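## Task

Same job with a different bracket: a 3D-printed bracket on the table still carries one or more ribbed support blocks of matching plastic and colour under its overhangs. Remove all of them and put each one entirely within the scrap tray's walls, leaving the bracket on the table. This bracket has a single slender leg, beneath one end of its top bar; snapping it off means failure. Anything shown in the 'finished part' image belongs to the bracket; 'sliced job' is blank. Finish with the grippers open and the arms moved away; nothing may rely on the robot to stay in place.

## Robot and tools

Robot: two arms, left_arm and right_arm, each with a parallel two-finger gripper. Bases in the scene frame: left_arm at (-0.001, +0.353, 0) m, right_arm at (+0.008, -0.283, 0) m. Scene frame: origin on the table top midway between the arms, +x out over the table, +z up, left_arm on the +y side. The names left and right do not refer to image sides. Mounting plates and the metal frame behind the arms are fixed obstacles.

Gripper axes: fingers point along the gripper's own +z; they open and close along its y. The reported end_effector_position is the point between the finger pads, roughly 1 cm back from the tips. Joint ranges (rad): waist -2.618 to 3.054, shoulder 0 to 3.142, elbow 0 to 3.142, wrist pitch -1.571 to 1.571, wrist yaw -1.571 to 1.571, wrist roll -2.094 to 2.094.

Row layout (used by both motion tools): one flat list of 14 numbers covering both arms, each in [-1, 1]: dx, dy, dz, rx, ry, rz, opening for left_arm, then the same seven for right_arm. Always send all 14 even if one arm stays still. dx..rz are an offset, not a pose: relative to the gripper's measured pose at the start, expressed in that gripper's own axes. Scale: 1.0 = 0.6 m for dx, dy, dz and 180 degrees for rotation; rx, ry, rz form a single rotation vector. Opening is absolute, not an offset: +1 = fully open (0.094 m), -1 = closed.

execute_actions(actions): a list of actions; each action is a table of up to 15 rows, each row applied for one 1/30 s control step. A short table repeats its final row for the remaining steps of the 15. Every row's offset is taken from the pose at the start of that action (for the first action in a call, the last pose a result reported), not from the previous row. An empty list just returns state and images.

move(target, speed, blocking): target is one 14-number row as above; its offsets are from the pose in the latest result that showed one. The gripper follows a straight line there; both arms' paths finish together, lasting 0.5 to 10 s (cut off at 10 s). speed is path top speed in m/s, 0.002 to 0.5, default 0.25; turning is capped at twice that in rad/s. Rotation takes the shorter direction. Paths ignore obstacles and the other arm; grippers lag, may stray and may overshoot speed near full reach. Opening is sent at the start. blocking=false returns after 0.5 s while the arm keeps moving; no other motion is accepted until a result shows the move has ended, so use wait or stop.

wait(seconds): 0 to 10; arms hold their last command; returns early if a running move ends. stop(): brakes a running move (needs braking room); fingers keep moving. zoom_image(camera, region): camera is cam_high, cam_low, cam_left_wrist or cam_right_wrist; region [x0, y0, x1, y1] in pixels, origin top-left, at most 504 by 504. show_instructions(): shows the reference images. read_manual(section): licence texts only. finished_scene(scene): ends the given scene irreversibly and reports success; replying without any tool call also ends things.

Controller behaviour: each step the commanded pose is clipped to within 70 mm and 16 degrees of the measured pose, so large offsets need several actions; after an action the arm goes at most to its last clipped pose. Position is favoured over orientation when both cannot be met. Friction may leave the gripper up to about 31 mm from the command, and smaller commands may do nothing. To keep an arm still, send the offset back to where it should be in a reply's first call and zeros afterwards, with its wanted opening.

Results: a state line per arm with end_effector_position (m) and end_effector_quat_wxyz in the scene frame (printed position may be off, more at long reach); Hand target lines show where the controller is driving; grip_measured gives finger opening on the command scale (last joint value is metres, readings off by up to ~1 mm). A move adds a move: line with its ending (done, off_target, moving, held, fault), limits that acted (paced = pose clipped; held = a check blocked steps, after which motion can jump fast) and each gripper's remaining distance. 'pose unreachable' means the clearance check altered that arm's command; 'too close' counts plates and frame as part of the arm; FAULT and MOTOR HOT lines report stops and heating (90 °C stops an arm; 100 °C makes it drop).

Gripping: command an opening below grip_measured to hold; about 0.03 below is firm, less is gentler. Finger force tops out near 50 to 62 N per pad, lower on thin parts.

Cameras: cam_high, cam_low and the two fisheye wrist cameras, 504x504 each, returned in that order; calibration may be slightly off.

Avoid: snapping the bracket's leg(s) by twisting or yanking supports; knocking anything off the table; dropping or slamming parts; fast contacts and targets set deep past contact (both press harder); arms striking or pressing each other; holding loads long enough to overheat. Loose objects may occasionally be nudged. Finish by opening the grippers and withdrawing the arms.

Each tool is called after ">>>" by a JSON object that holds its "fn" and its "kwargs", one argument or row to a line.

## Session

>>> {"fn": "show_instructions", "kwargs": {

}}

>>> {"fn": "execute_actions", "kwargs": {
  "actions": []
}}

Reference images for this scene: finished part, sliced job.

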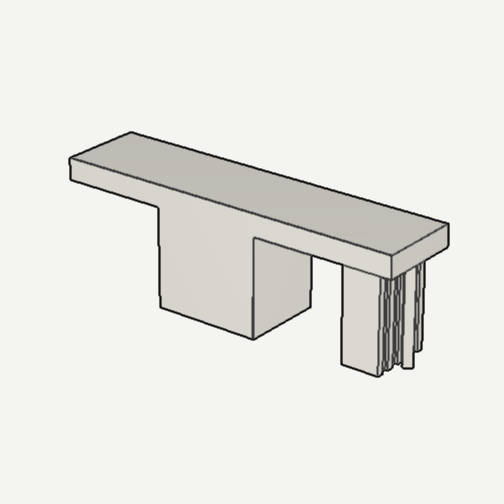

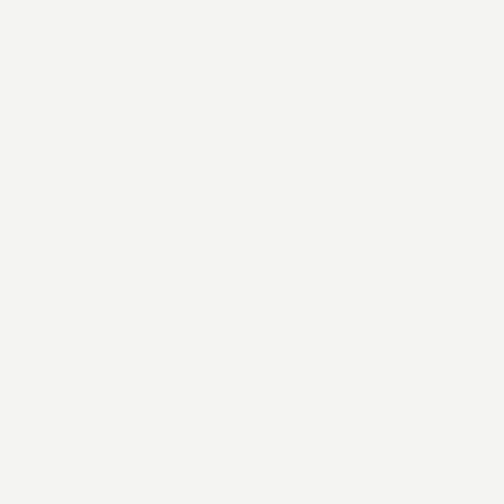

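Scene clock: 0.00 s.
left_arm: end_effector_position=(+0.0098, +0.5914, +0.3214) grip_measured=+1.000 end_effector_quat_wxyz=(-0.520, +0.732, -0.440, -0.012) | right_arm: end_effector_position=(+0.3830, -0.5534, +0.3449) grip_measured=+1.000 end_effector_quat_wxyz=(+0.676, -0.158, +0.714, -0.091)
Joint positions: left_arm=[ 1.938  0.912  1.224 -1.134  0.895 -0.308  0.094] | right_arm=[-0.936  1.59   1.309  0.144 -1.028 -0.469  0.094]
Joint velocities: left_arm=[-0.007 -0.002 -0.007  0.022  0.022 -0.037  0.   ] | right_arm=[ 0.007  0.007  0.002 -0.139  0.022 -0.037  0.   ]
Hand target (left_arm): +0.010, +0.591, +0.321; -0.520, +0.732, -0.440, -0.012
Hand target (right_arm): +0.383, -0.553, +0.345; +0.676, -0.158, +0.714, -0.091
camera_calibration (this result's frames):
cam_left_wrist: T_world_to_cam=[[0.772148, -0.0461522, 0.633764, -0.177043], [0.0443908, -0.991005, -0.126251, 0.642006], [0.63389, 0.125618, -0.763154, 0.267633], [0, 0, 0, 1]] pos_world=[-0.0614459, 0.59444, 0.397503]
cam_right_wrist: T_world_to_cam=[[0.139434, -0.922711, 0.359392, -0.678911], [-0.587804, -0.369202, -0.719845, 0.300338], [0.796897, -0.110882, -0.593853, -0.0654746], [0, 0, 0, 1]] pos_world=[0.32338, -0.522813, 0.42131]

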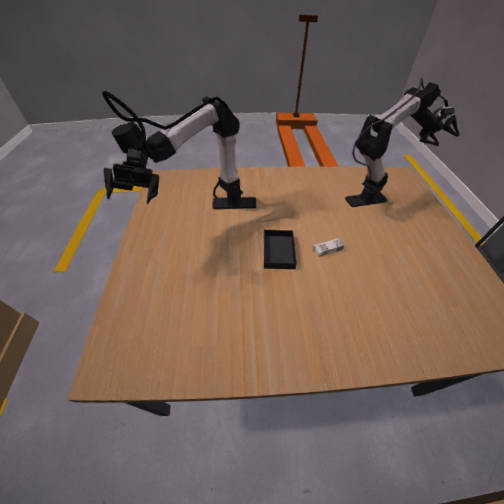

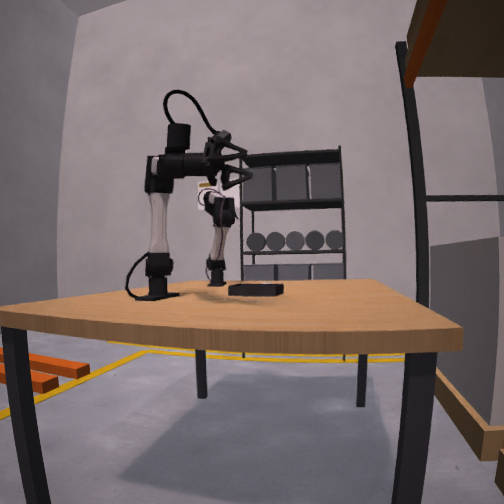

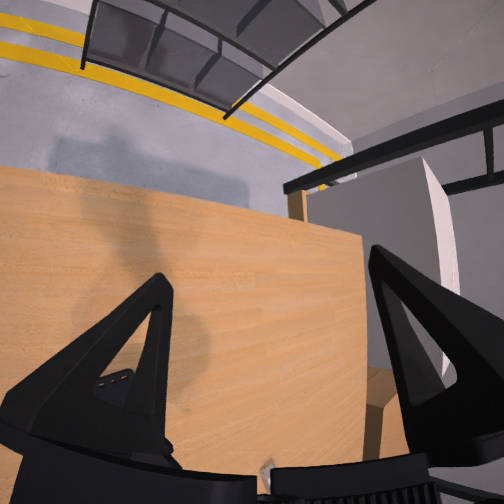

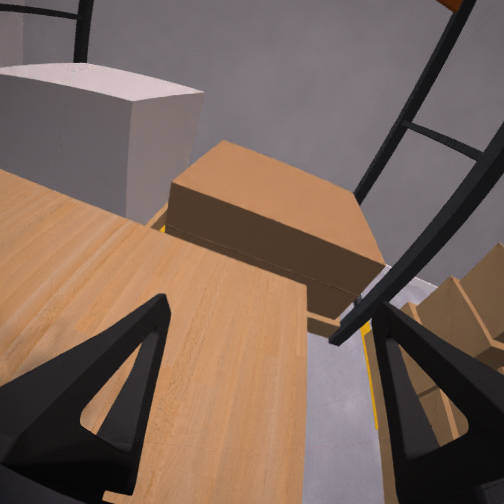

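>>> {"fn": "zoom_image", "kwargs": {
  "camera": "cam_high",
  "region": [300,225,360,270]
}}

Region (300, 225, 360, 270) of cam_high's 504x504 image, scaled by 8.400, with more detail than that image has; it fills the top 378 rows of this view, and the rest is white.

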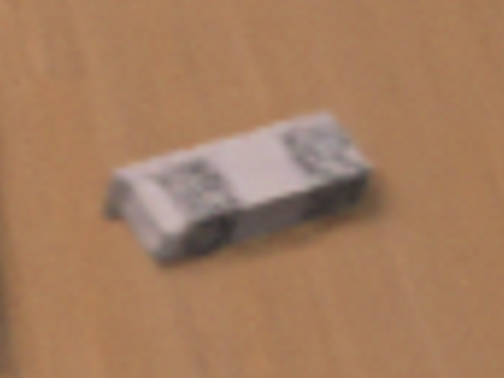

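>>> {"fn": "move", "kwargs": {
  "target": [0.529,-0.032,0.125,-0.059,0.386,0.483,0.4,-0.024,0.866,0.004,-0.271,-0.421,-0.326,0.1],
  "speed": 0.35
}}

Scene clock: 29.73 s.
left_arm: end_effector_position=(+0.2483, +0.4492, +0.1431) grip_measured=+0.402 end_effector_quat_wxyz=(-0.012, -0.178, +0.984, -0.005) | right_arm: end_effector_position=(+0.3311, -0.0592, +0.1824) grip_measured=+0.101 end_effector_quat_wxyz=(+0.717, -0.697, +0.007, -0.002)
Joint positions: left_arm=[ 0.184  1.576  1.381 -1.401  0.005  0.012  0.066] | right_arm=[ 0.174  1.875  0.718  1.322 -1.394 -1.401  0.052]
Joint velocities: left_arm=[-0.007  0.007 -0.007  0.066 -0.066 -0.037 -0.001] | right_arm=[-0.032 -0.027 -0.012 -0.081 -0.007 -0.139  0.   ]
Hand target (left_arm): +0.251, +0.451, +0.147; -0.011, -0.172, +0.985, +0.002
Hand target (right_arm): +0.332, -0.057, +0.189; +0.717, -0.697, -0.004, -0.006
Off the commanded pose (left_arm): 0.008 m, 2 deg.
Off the commanded pose (right_arm): 0.005 m, 2 deg.
move: done
camera_calibration (this result's frames):
cam_left_wrist: T_world_to_cam=[[0.154653, -0.987959, -0.00439867, 0.412931], [-0.700789, -0.112836, 0.704388, 0.13967], [-0.696403, -0.105853, -0.709801, 0.424956], [0, 0, 0, 1]] pos_world=[0.329959, 0.468702, 0.205069]
cam_right_wrist: T_world_to_cam=[[-0.0134468, 0.00668007, 0.999887, -0.168506], [0.817716, -0.575431, 0.0148413, -0.27631], [0.575465, 0.817823, 0.00227531, -0.0462491], [0, 0, 0, 1]] pos_world=[0.250292, -0.120048, 0.172693]

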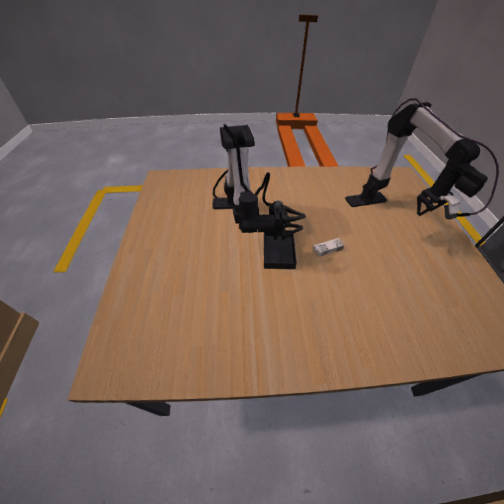

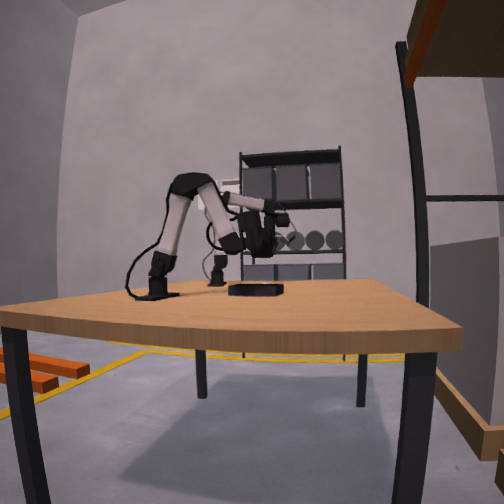

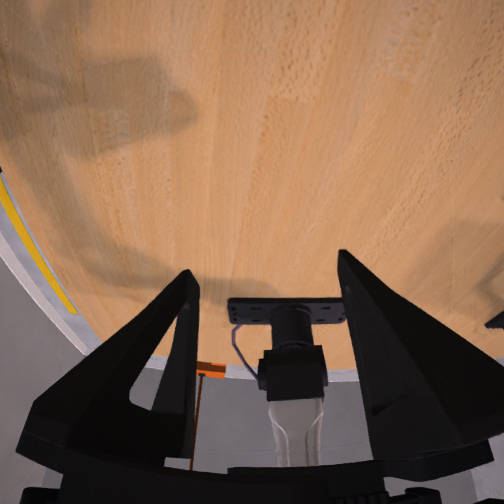

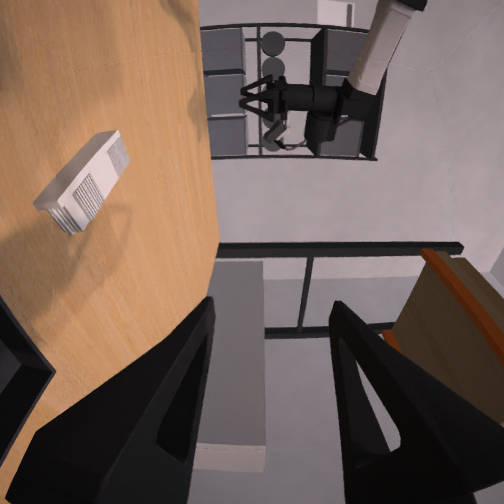

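>>> {"fn": "move", "kwargs": {
  "target": [0.131,-0.456,0.11,0,0,0.525,0.4,0,0,0,0,0,0,0.1],
  "speed": 0.35
}}

Scene clock: 35.50 s.
left_arm: end_effector_position=(+0.2659, +0.1724, +0.0749) grip_measured=+0.402 end_effector_quat_wxyz=(-0.021, +0.597, +0.802, -0.003) | right_arm: end_effector_position=(+0.3313, -0.0592, +0.1811) grip_measured=+0.101 end_effector_quat_wxyz=(+0.716, -0.698, +0.006, -0.003)
Joint positions: left_arm=[-0.779  1.822  1.387 -1.179  0.005  0.686  0.066] | right_arm=[ 0.174  1.874  0.718  1.307 -1.394 -1.417  0.052]
Joint velocities: left_arm=[ 0.012  0.002 -0.012  0.007 -0.007 -0.022 -0.001] | right_arm=[ 0.012  0.012 -0.002  0.022 -0.007 -0.066  0.001]
Hand target (left_arm): +0.272, +0.167, +0.077; -0.011, +0.602, +0.799, -0.005
Hand target (right_arm): +0.331, -0.059, +0.182; +0.717, -0.697, +0.007, -0.002
Off the commanded pose (left_arm): 0.010 m, 2 deg.
Off the commanded pose (right_arm): 0.001 m, 0 deg.
move: done
camera_calibration (this result's frames):
cam_left_wrist: T_world_to_cam=[[-0.995805, -0.088986, 0.0213113, 0.285493], [-0.0482946, 0.70895, 0.703604, -0.146296], [-0.0777195, 0.699623, -0.710273, 0.0561366], [0, 0, 0, 1]] pos_world=[0.281593, 0.0898472, 0.136723]
cam_right_wrist: T_world_to_cam=[[-0.0147693, 0.00921538, 0.999848, -0.166595], [0.817445, -0.575744, 0.0173815, -0.276822], [0.575817, 0.817578, 0.000970283, -0.0462794], [0, 0, 0, 1]] pos_world=[0.250474, -0.120006, 0.171426]

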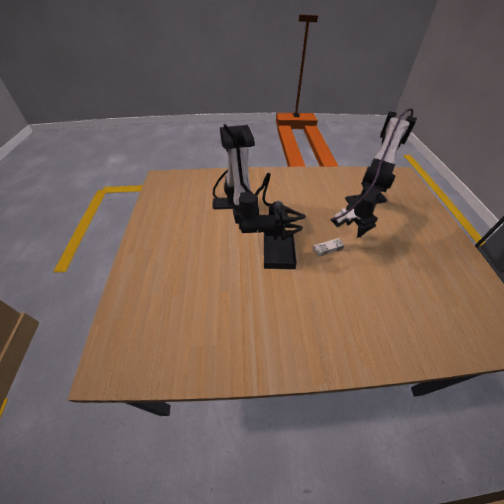

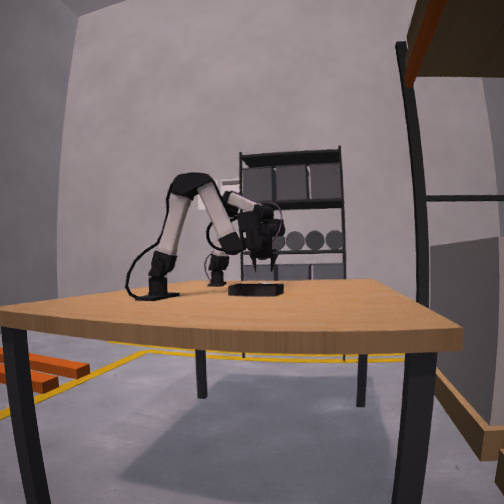

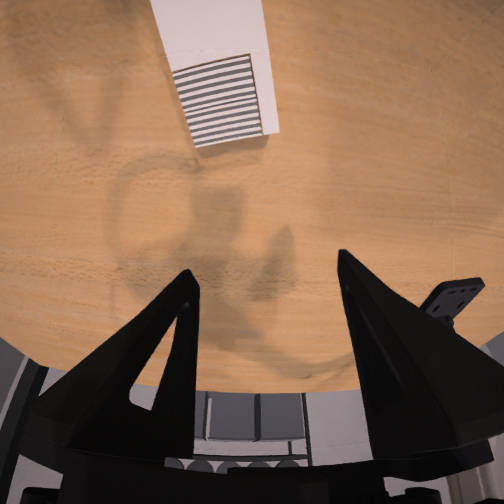

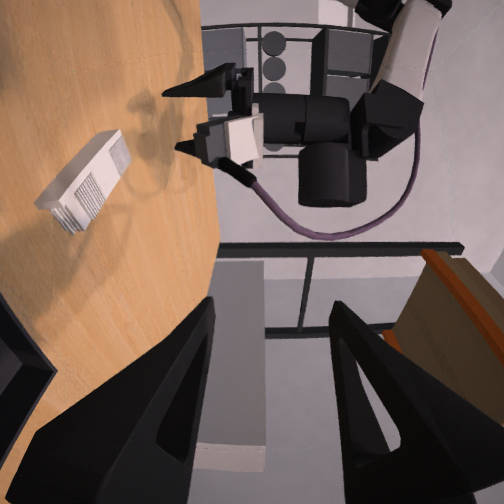

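>>> {"fn": "move", "kwargs": {
  "target": [-0.105,0.012,0.04,0,0,0,0.4,0,0,0,0,0,0,0.1],
  "speed": 0.1
}}

Scene clock: 40.13 s.
left_arm: end_effector_position=(+0.2866, +0.1213, +0.0467) grip_measured=+0.402 end_effector_quat_wxyz=(-0.030, +0.598, +0.801, -0.001) | right_arm: end_effector_position=(+0.3313, -0.0592, +0.1811) grip_measured=+0.101 end_effector_quat_wxyz=(+0.716, -0.698, +0.006, -0.003)
Joint positions: left_arm=[-0.862  2.037  1.569 -1.162  0.005  0.606  0.066] | right_arm=[ 0.174  1.874  0.718  1.307 -1.394 -1.417  0.052]
Joint velocities: left_arm=[-0.007  0.002  0.022 -0.022  0.051 -0.007  0.001] | right_arm=[ 0.007 -0.032 -0.012 -0.066 -0.095 -0.007 -0.001]
Hand target (left_arm): +0.291, +0.115, +0.049; -0.021, +0.597, +0.802, -0.003
Hand target (right_arm): +0.331, -0.059, +0.181; +0.716, -0.698, +0.006, -0.003
Off the commanded pose (left_arm): 0.008 m, 1 deg.
Off the commanded pose (right_arm): 0.000 m, 0 deg.
move: done
camera_calibration (this result's frames):
cam_left_wrist: T_world_to_cam=[[-0.995752, -0.0862246, 0.032304, 0.301229], [-0.0373649, 0.699041, 0.714104, -0.0916259], [-0.0841552, 0.709864, -0.699293, 0.0735584], [0, 0, 0, 1]] pos_world=[0.302716, 0.0378072, 0.107139]
cam_right_wrist: T_world_to_cam=[[-0.0143882, 0.00921036, 0.999854, -0.166723], [0.817458, -0.575736, 0.017067, -0.276768], [0.575809, 0.817584, 0.000754705, -0.0462374], [0, 0, 0, 1]] pos_world=[0.250471, -0.120007, 0.171457]

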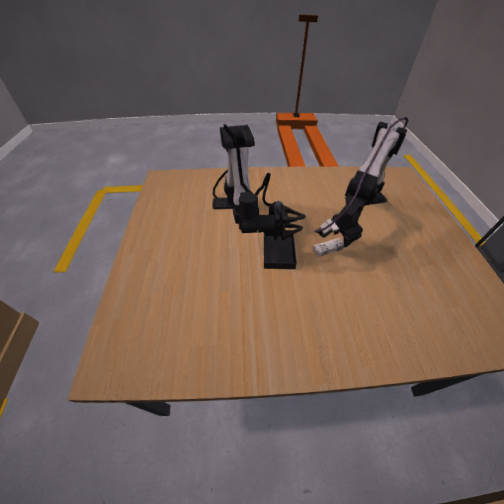

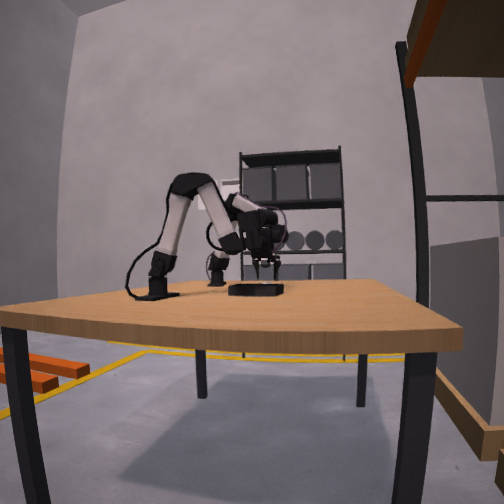

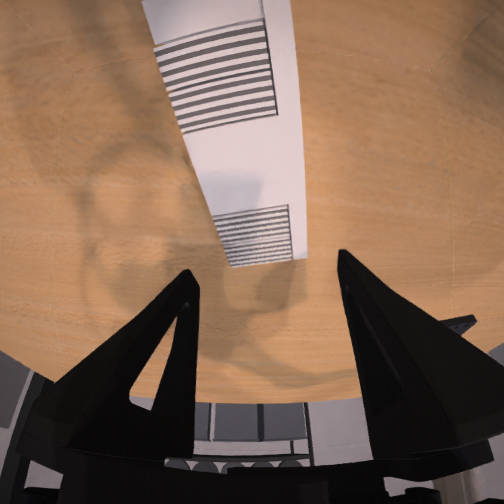

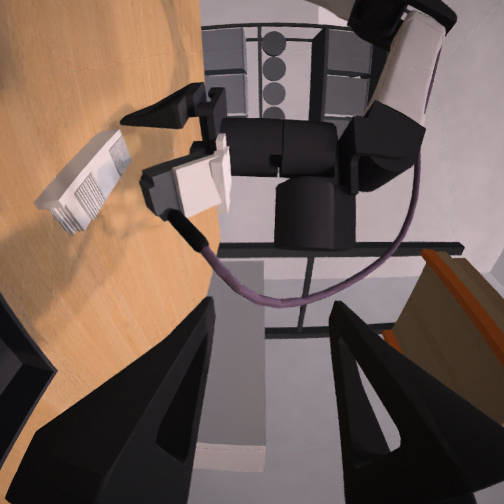

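>>> {"fn": "move", "kwargs": {
  "target": [-0.02,0,0.047,0,-0.01,-0.01,0.4,0,0,0,0,0,0,0.1],
  "speed": 0.05
}}

>>> {"fn": "move", "kwargs": {
  "target": [0,0,0,0,0,0,-0.2,0,0,0,0,0,0,0.1]
}}

Scene clock: 56.70 s.
left_arm: end_effector_position=(+0.2939, +0.1142, +0.0241) grip_measured=+0.402 end_effector_quat_wxyz=(-0.013, +0.584, +0.812, -0.004) | right_arm: end_effector_position=(+0.3313, -0.0592, +0.1811) grip_measured=+0.101 end_effector_quat_wxyz=(+0.716, -0.698, +0.006, -0.003)
Joint positions: left_arm=[-0.862  2.066  1.521 -1.051  0.01   0.571  0.066] | right_arm=[ 0.174  1.874  0.718  1.307 -1.394 -1.417  0.052]
Joint velocities: left_arm=[-0.002  0.012  0.007 -0.022 -0.066  0.037  0.   ] | right_arm=[-0.012 -0.017 -0.012 -0.051 -0.037  0.037  0.   ]
Hand target (left_arm): +0.289, +0.111, +0.018; -0.017, +0.585, +0.811, -0.010
Hand target (right_arm): +0.331, -0.059, +0.181; +0.716, -0.698, +0.006, -0.003
Off the commanded pose (left_arm): 0.009 m, 1 deg.
Off the commanded pose (right_arm): 0.000 m, 0 deg.
move: done
camera_calibration (this result's frames):
cam_left_wrist: T_world_to_cam=[[-0.992622, -0.120789, 0.0105265, 0.312231], [-0.0794974, 0.713924, 0.695696, -0.0592244], [-0.0915476, 0.689727, -0.718259, 0.0683113], [0, 0, 0, 1]] pos_world=[0.311474, 0.0328798, 0.0869807]
cam_right_wrist: T_world_to_cam=[[-0.0143882, 0.00921036, 0.999854, -0.166723], [0.817458, -0.575736, 0.017067, -0.276768], [0.575809, 0.817584, 0.000754705, -0.0462374], [0, 0, 0, 1]] pos_world=[0.250471, -0.120007, 0.171457]

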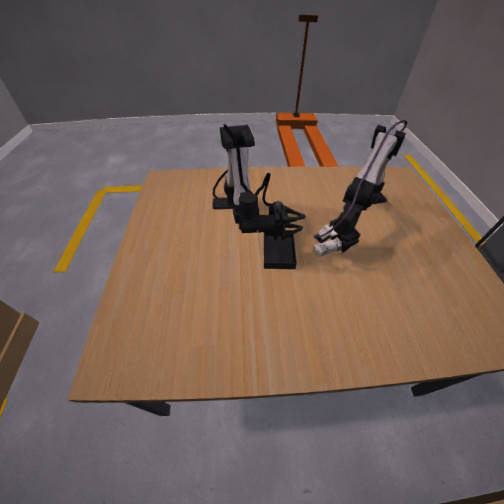

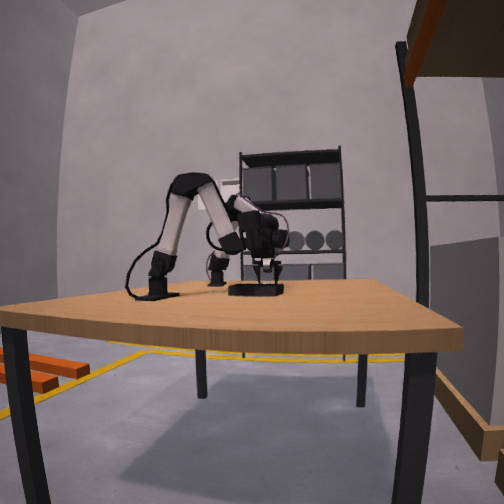

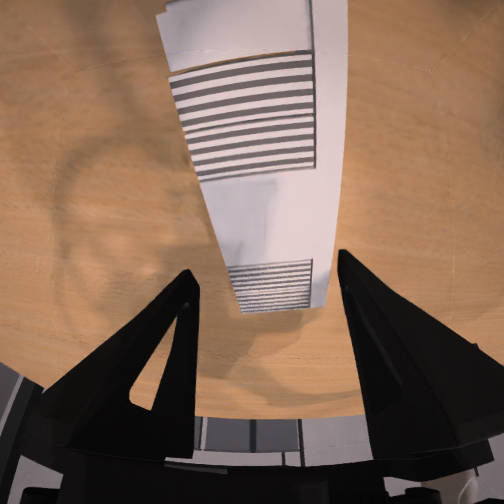

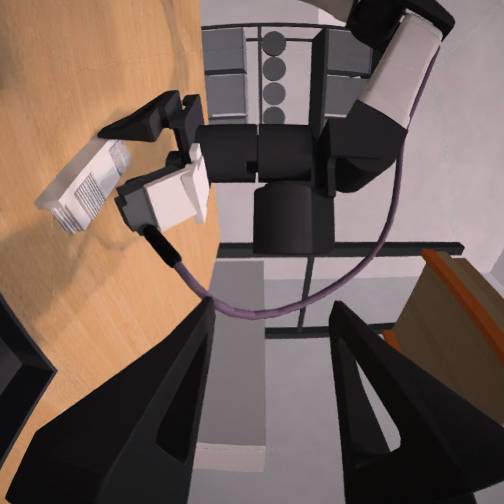

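Scene clock: 57.20 s.
left_arm: end_effector_position=(+0.2939, +0.1142, +0.0241) grip_measured=-0.182 end_effector_quat_wxyz=(-0.013, +0.584, +0.812, -0.004) | right_arm: end_effector_position=(+0.3313, -0.0592, +0.1811) grip_measured=+0.101 end_effector_quat_wxyz=(+0.716, -0.698, +0.006, -0.003)
Joint positions: left_arm=[-0.862  2.066  1.521 -1.051  0.01   0.571  0.038] | right_arm=[ 0.174  1.874  0.718  1.307 -1.394 -1.417  0.052]
Joint velocities: left_arm=[ 0.012 -0.002 -0.002  0.081  0.022  0.037  0.   ] | right_arm=[ 0.007  0.002  0.007 -0.066 -0.007  0.007 -0.   ]
Hand target (left_arm): +0.294, +0.114, +0.024; -0.013, +0.584, +0.812, -0.004
Hand target (right_arm): +0.331, -0.059, +0.181; +0.716, -0.698, +0.006, -0.003
Off the commanded pose (left_arm): 0.000 m, 0 deg.
Off the commanded pose (right_arm): 0.000 m, 0 deg.
move: done
camera_calibration (this result's frames):
cam_left_wrist: T_world_to_cam=[[-0.992665, -0.120417, 0.0108039, 0.312148], [-0.0790637, 0.714167, 0.695496, -0.059342], [-0.0914653, 0.68954, -0.718449, 0.068345], [0, 0, 0, 1]] pos_world=[0.311417, 0.0328414, 0.0870021]
cam_right_wrist: T_world_to_cam=[[-0.0143882, 0.00921036, 0.999854, -0.166723], [0.817458, -0.575736, 0.017067, -0.276768], [0.575809, 0.817584, 0.000754705, -0.0462374], [0, 0, 0, 1]] pos_world=[0.250471, -0.120007, 0.171457]

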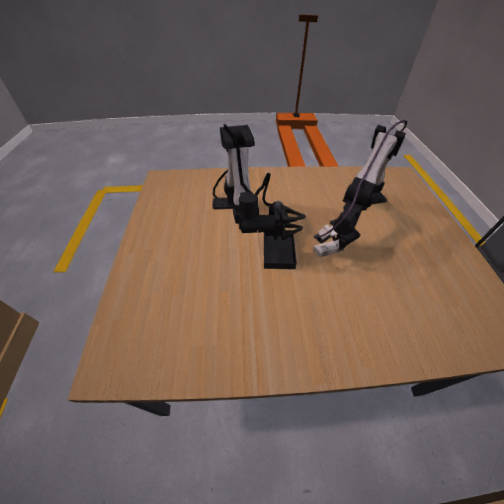

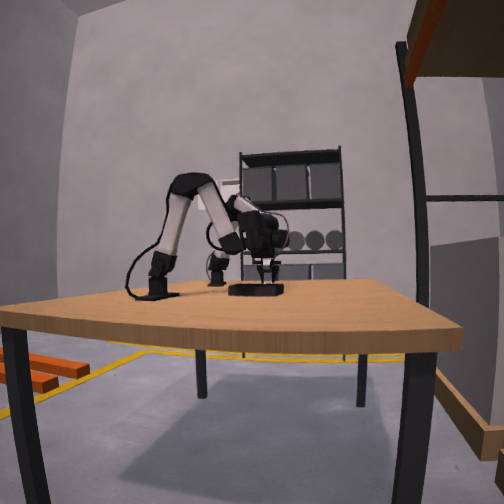

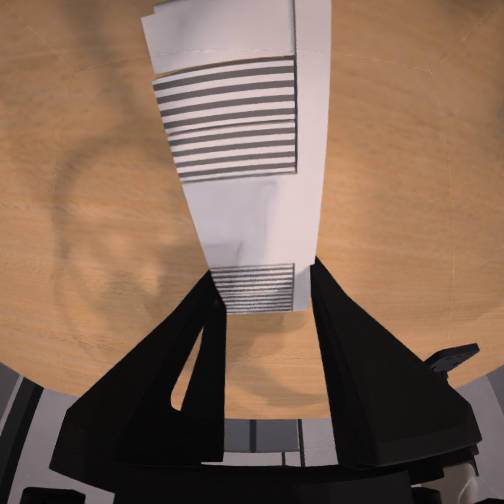

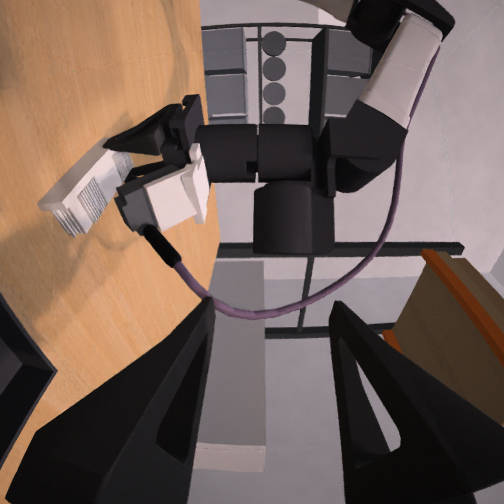

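>>> {"fn": "move", "kwargs": {
  "target": [0,0,-0.22,0,0,-0.397,-0.23,0,0.03,0,0,0,0,-0.1],
  "speed": 0.2
}}

Scene clock: 64.80 s.
left_arm: end_effector_position=(+0.2937, +0.1143, +0.1535) grip_measured=-0.182 end_effector_quat_wxyz=(-0.015, +0.005, +1.000, +0.006) | right_arm: end_effector_position=(+0.3326, -0.0590, +0.1752) grip_measured=-0.099 end_effector_quat_wxyz=(+0.718, -0.696, -0.004, -0.012)
Joint positions: left_arm=[-0.862  2.044  2.006 -1.564  0.01  -0.667  0.038] | right_arm=[ 0.174  1.91   0.718  1.369 -1.394 -1.419  0.042]
Joint velocities: left_arm=[-0.012  0.002 -0.002  0.007  0.051 -0.037  0.   ] | right_arm=[-0.002  0.002  0.002  0.007 -0.051 -0.037 -0.   ]
Hand target (left_arm): +0.296, +0.113, +0.156; -0.013, +0.000, +1.000, +0.004
Hand target (right_arm): +0.330, -0.059, +0.163; +0.716, -0.698, +0.006, -0.003
Off the commanded pose (left_arm): 0.005 m, 1 deg.
Off the commanded pose (right_arm): 0.012 m, 2 deg.
move: off_target (right_arm)
camera_calibration (this result's frames):
cam_left_wrist: T_world_to_cam=[[-0.211423, -0.977203, -0.0193533, 0.183713], [-0.690769, 0.135385, 0.710288, 0.094156], [-0.691476, 0.16354, -0.703645, 0.395317], [0, 0, 0, 1]] pos_world=[0.377234, 0.102128, 0.21484]
cam_right_wrist: T_world_to_cam=[[-0.0422649, 0.0050682, 0.999094, -0.151665], [0.816659, -0.575902, 0.0374688, -0.28092], [0.57557, 0.817503, 0.0202014, -0.0504802], [0, 0, 0, 1]] pos_world=[0.252061, -0.119746, 0.163073]

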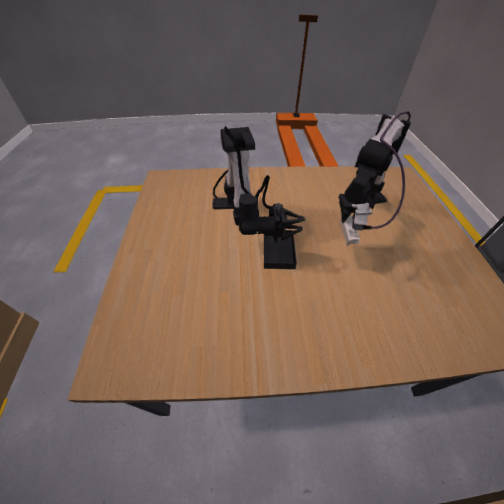

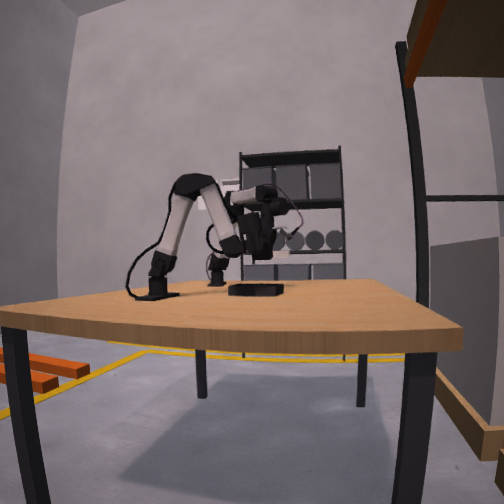

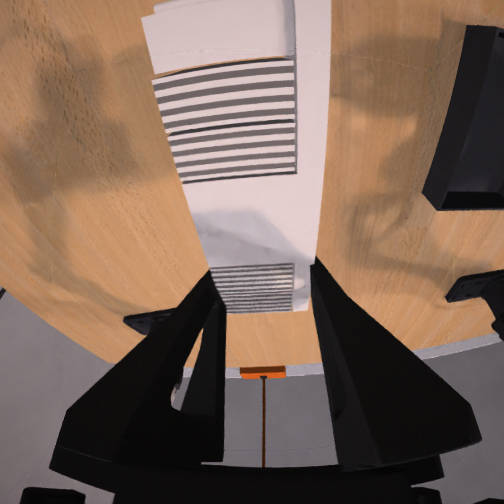

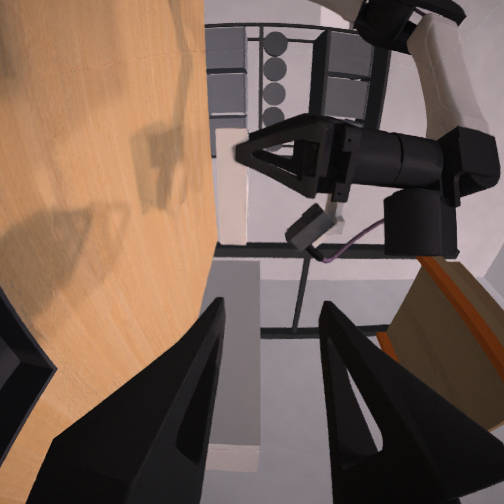

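>>> {"fn": "move", "kwargs": {
  "target": [0,0,0,0,0,0,-0.23,0,0.06,0.16,-0.01,0,0.005,-0.1],
  "speed": 0.12
}}

Scene clock: 69.20 s.
left_arm: end_effector_position=(+0.2935, +0.1145, +0.1535) grip_measured=-0.182 end_effector_quat_wxyz=(-0.016, +0.004, +1.000, +0.006) | right_arm: end_effector_position=(+0.3288, +0.0342, +0.1483) grip_measured=-0.099 end_effector_quat_wxyz=(+0.711, -0.704, -0.003, -0.009)
Joint positions: left_arm=[-0.862  2.044  2.006 -1.565  0.01  -0.668  0.038] | right_arm=[ 0.44   2.015  0.811  1.227 -1.135 -1.567  0.042]
Joint velocities: left_arm=[-0.012 -0.012  0.002 -0.007  0.037  0.037  0.   ] | right_arm=[ 0.002  0.007  0.007  0.007  0.051 -0.125  0.   ]
Hand target (left_arm): +0.294, +0.114, +0.154; -0.015, +0.005, +1.000, +0.006
Hand target (right_arm): +0.333, +0.038, +0.142; +0.707, -0.707, +0.002, -0.006
Off the commanded pose (left_arm): 0.000 m, 0 deg.
Off the commanded pose (right_arm): 0.009 m, 1 deg.
move: done
camera_calibration (this result's frames):
cam_left_wrist: T_world_to_cam=[[-0.209577, -0.977589, -0.0199289, 0.18343], [-0.690407, 0.133517, 0.710993, 0.093974], [-0.692398, 0.162767, -0.702917, 0.39539], [0, 0, 0, 1]] pos_world=[0.377091, 0.102416, 0.214767]
cam_right_wrist: T_world_to_cam=[[-0.0372662, 0.0257786, 0.998973, -0.127683], [0.819161, -0.571771, 0.045313, -0.225219], [0.572352, 0.820008, 0.000190962, -0.120007], [0, 0, 0, 1]] pos_world=[0.248419, -0.027076, 0.13778]

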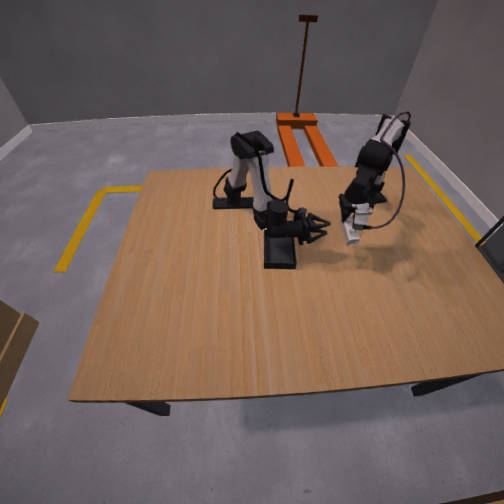

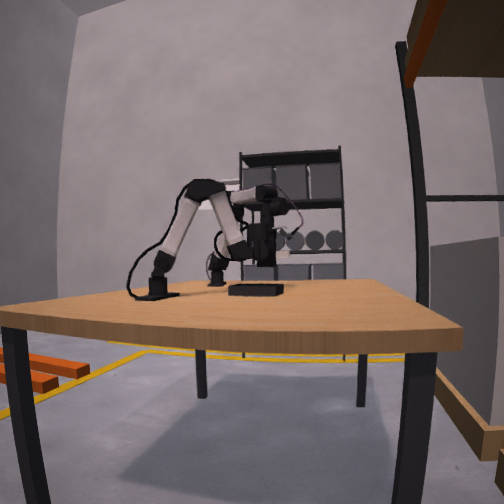

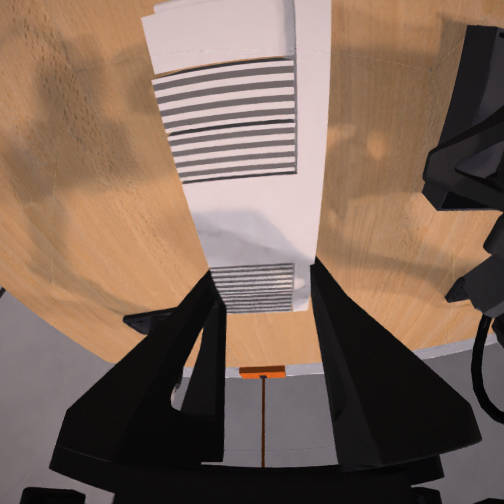

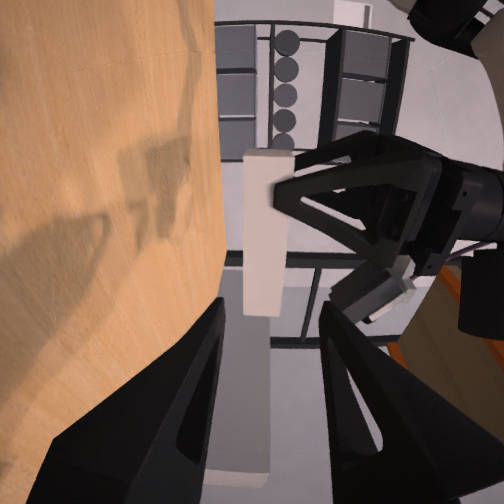

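>>> {"fn": "move", "kwargs": {
  "target": [0,0,0,0,0,0,-0.23,0.018,0.01,0.085,0,0,0,-0.15],
  "speed": 0.06
}}

Scene clock: 73.50 s.
left_arm: end_effector_position=(+0.2935, +0.1145, +0.1535) grip_measured=-0.182 end_effector_quat_wxyz=(-0.016, +0.004, +1.000, +0.006) | right_arm: end_effector_position=(+0.3362, +0.0799, +0.1502) grip_measured=-0.149 end_effector_quat_wxyz=(+0.715, -0.699, -0.010, -0.014)
Joint positions: left_arm=[-0.862  2.044  2.006 -1.565  0.01  -0.668  0.038] | right_arm=[ 0.541  2.09   0.937  1.196 -1.035 -1.567  0.04 ]
Joint velocities: left_arm=[ 0.002 -0.012 -0.027 -0.007  0.007  0.007 -0.001] | right_arm=[-0.017 -0.012 -0.007 -0.022  0.007  0.037  0.001]
Hand target (left_arm): +0.294, +0.114, +0.154; -0.016, +0.004, +1.000, +0.006
Hand target (right_arm): +0.340, +0.085, +0.142; +0.711, -0.703, -0.003, -0.009
Off the commanded pose (left_arm): 0.000 m, 0 deg.
Off the commanded pose (right_arm): 0.010 m, 1 deg.
move: done
camera_calibration (this result's frames):
cam_left_wrist: T_world_to_cam=[[-0.209577, -0.977589, -0.0199289, 0.18343], [-0.690407, 0.133517, 0.710993, 0.093974], [-0.692398, 0.162767, -0.702917, 0.39539], [0, 0, 0, 1]] pos_world=[0.377091, 0.102416, 0.214767]
cam_right_wrist: T_world_to_cam=[[-0.0533241, 0.0136315, 0.998484, -0.124042], [0.819285, -0.571065, 0.0515502, -0.206258], [0.570902, 0.820792, 0.0192835, -0.164157], [0, 0, 0, 1]] pos_world=[0.256087, 0.0186424, 0.137652]

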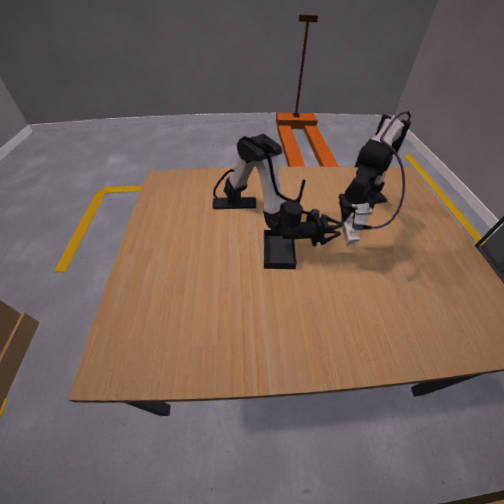

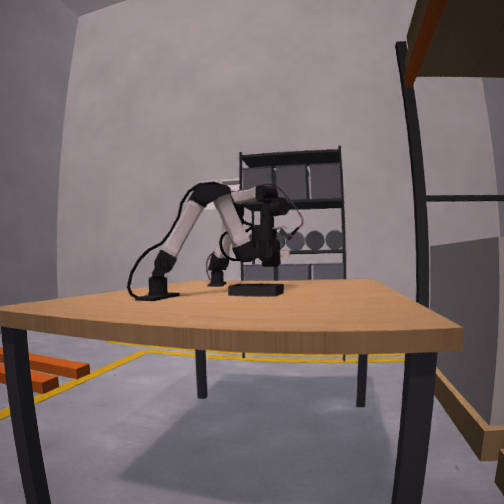

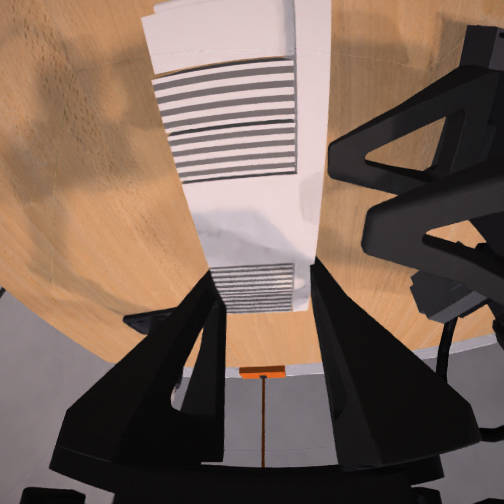

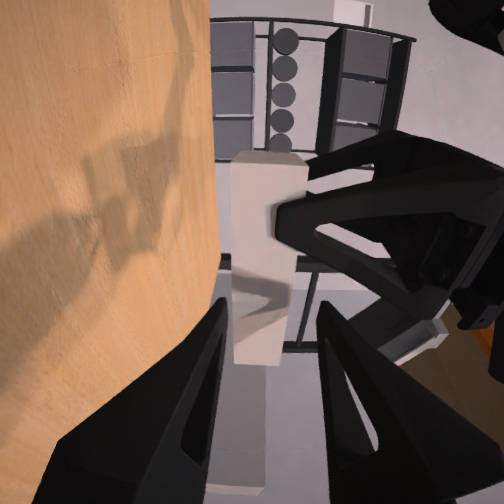

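>>> {"fn": "move", "kwargs": {
  "target": [0,0,0,0,0,0,-0.23,0.005,0.032,0.012,-0.008,0,0.008,-0.15],
  "speed": 0.03
}}

Scene clock: 76.63 s.
left_arm: end_effector_position=(+0.2935, +0.1145, +0.1535) grip_measured=-0.182 end_effector_quat_wxyz=(-0.016, +0.004, +1.000, +0.006) | right_arm: end_effector_position=(+0.3378, +0.0804, +0.1364) grip_measured=-0.149 end_effector_quat_wxyz=(+0.709, -0.706, -0.000, -0.009)
Joint positions: left_arm=[-0.862  2.044  2.006 -1.565  0.01  -0.668  0.038] | right_arm=[ 0.541  2.119  0.937  1.19  -1.03  -1.576  0.04 ]
Joint velocities: left_arm=[ 0.002  0.007 -0.012 -0.007 -0.037 -0.051 -0.   ] | right_arm=[ 0.002  0.007 -0.007  0.022 -0.022 -0.037 -0.001]
Hand target (left_arm): +0.294, +0.114, +0.154; -0.016, +0.004, +1.000, +0.006
Hand target (right_arm): +0.339, +0.087, +0.131; +0.706, -0.708, -0.000, -0.005
Off the commanded pose (left_arm): 0.000 m, 0 deg.
Off the commanded pose (right_arm): 0.009 m, 1 deg.
move: done
camera_calibration (this result's frames):
cam_left_wrist: T_world_to_cam=[[-0.209577, -0.977589, -0.0199289, 0.18343], [-0.690407, 0.133517, 0.710993, 0.093974], [-0.692398, 0.162767, -0.702917, 0.39539], [0, 0, 0, 1]] pos_world=[0.377091, 0.102416, 0.214767]
cam_right_wrist: T_world_to_cam=[[-0.0319804, 0.0313256, 0.998997, -0.118902], [0.817395, -0.574381, 0.0441778, -0.204708], [0.575189, 0.817989, -0.00723645, -0.162773], [0, 0, 0, 1]] pos_world=[0.25715, 0.0192907, 0.126649]

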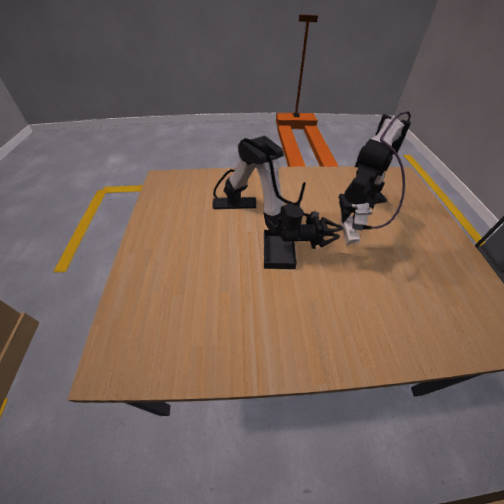

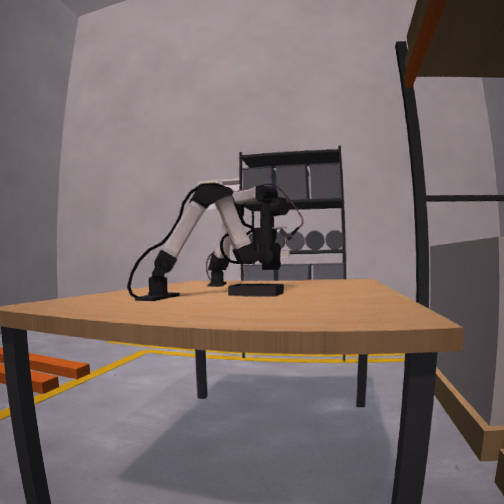

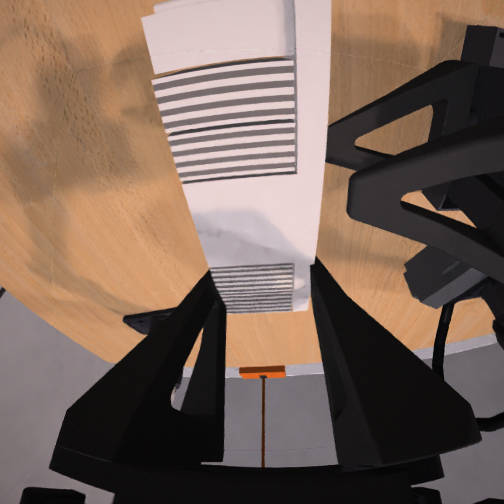

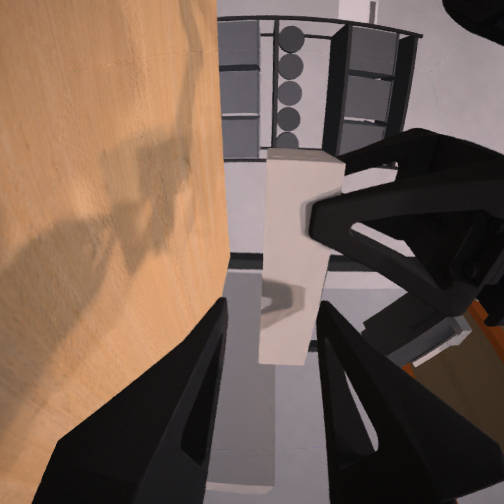

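>>> {"fn": "move", "kwargs": {
  "target": [0,0,0,0,0,0,-0.23,-0.007,0,0.055,0,0,0,-0.05],
  "speed": 0.03
}}

Scene clock: 80.80 s.
left_arm: end_effector_position=(+0.2927, +0.1151, +0.1536) grip_measured=-0.183 end_effector_quat_wxyz=(-0.017, +0.004, +1.000, +0.007) | right_arm: end_effector_position=(+0.3327, +0.1064, +0.1475) grip_measured=-0.052 end_effector_quat_wxyz=(+0.714, -0.700, -0.005, -0.018)
Joint positions: left_arm=[-0.862  2.044  2.006 -1.57   0.01  -0.668  0.038] | right_arm=[ 0.607  2.119  0.98   1.172 -0.957 -1.576  0.045]
Joint velocities: left_arm=[ 0.012 -0.007 -0.022 -0.022 -0.007 -0.051 -0.   ] | right_arm=[ 0.012 -0.027 -0.017  0.051  0.037  0.022  0.   ]
Hand target (left_arm): +0.293, +0.115, +0.154; -0.016, +0.004, +1.000, +0.006
Hand target (right_arm): +0.333, +0.113, +0.136; +0.709, -0.705, -0.000, -0.009
Off the commanded pose (left_arm): 0.001 m, 0 deg.
Off the commanded pose (right_arm): 0.013 m, 2 deg.
move: off_target (right_arm)
camera_calibration (this result's frames):
cam_left_wrist: T_world_to_cam=[[-0.209646, -0.977534, -0.0218129, 0.184197], [-0.688077, 0.131644, 0.713596, 0.0924414], [-0.694693, 0.164611, -0.700218, 0.394799], [0, 0, 0, 1]] pos_world=[0.376487, 0.102901, 0.214497]
cam_right_wrist: T_world_to_cam=[[-0.0529473, 0.0167012, 0.998458, -0.12236], [0.812407, -0.580695, 0.0527945, -0.185032], [0.580681, 0.81395, 0.0171781, -0.186014], [0, 0, 0, 1]] pos_world=[0.251857, 0.0460025, 0.135136]

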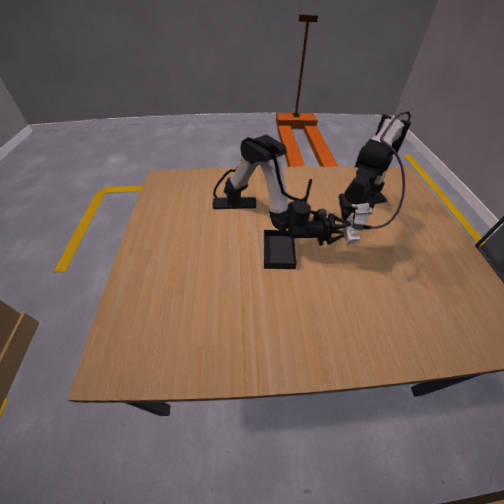

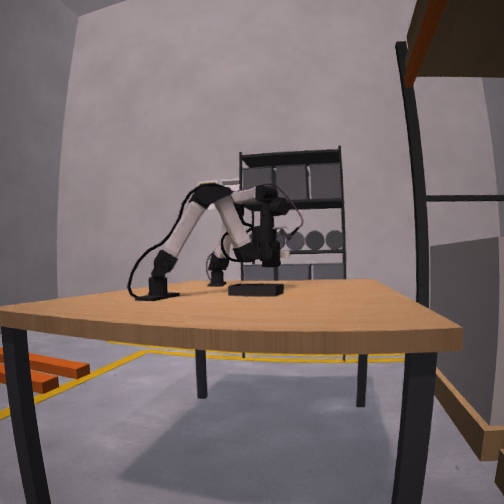

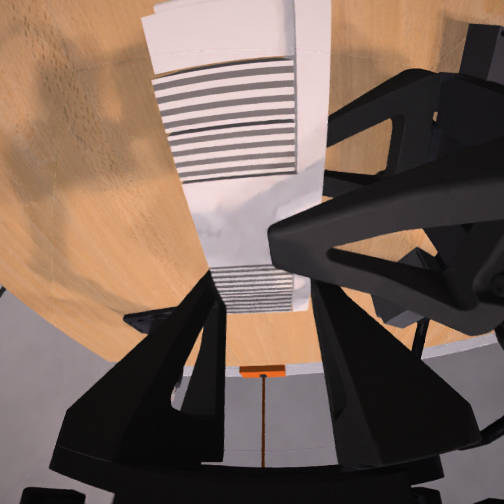

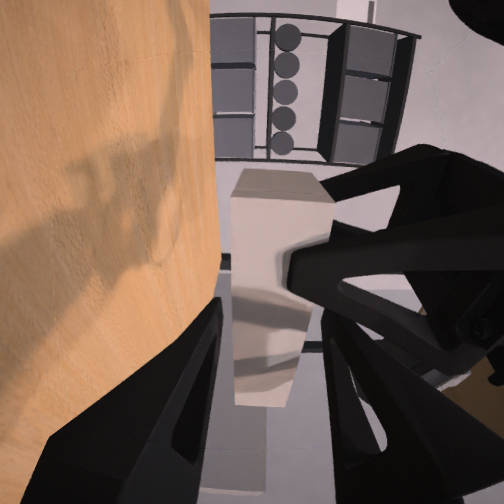

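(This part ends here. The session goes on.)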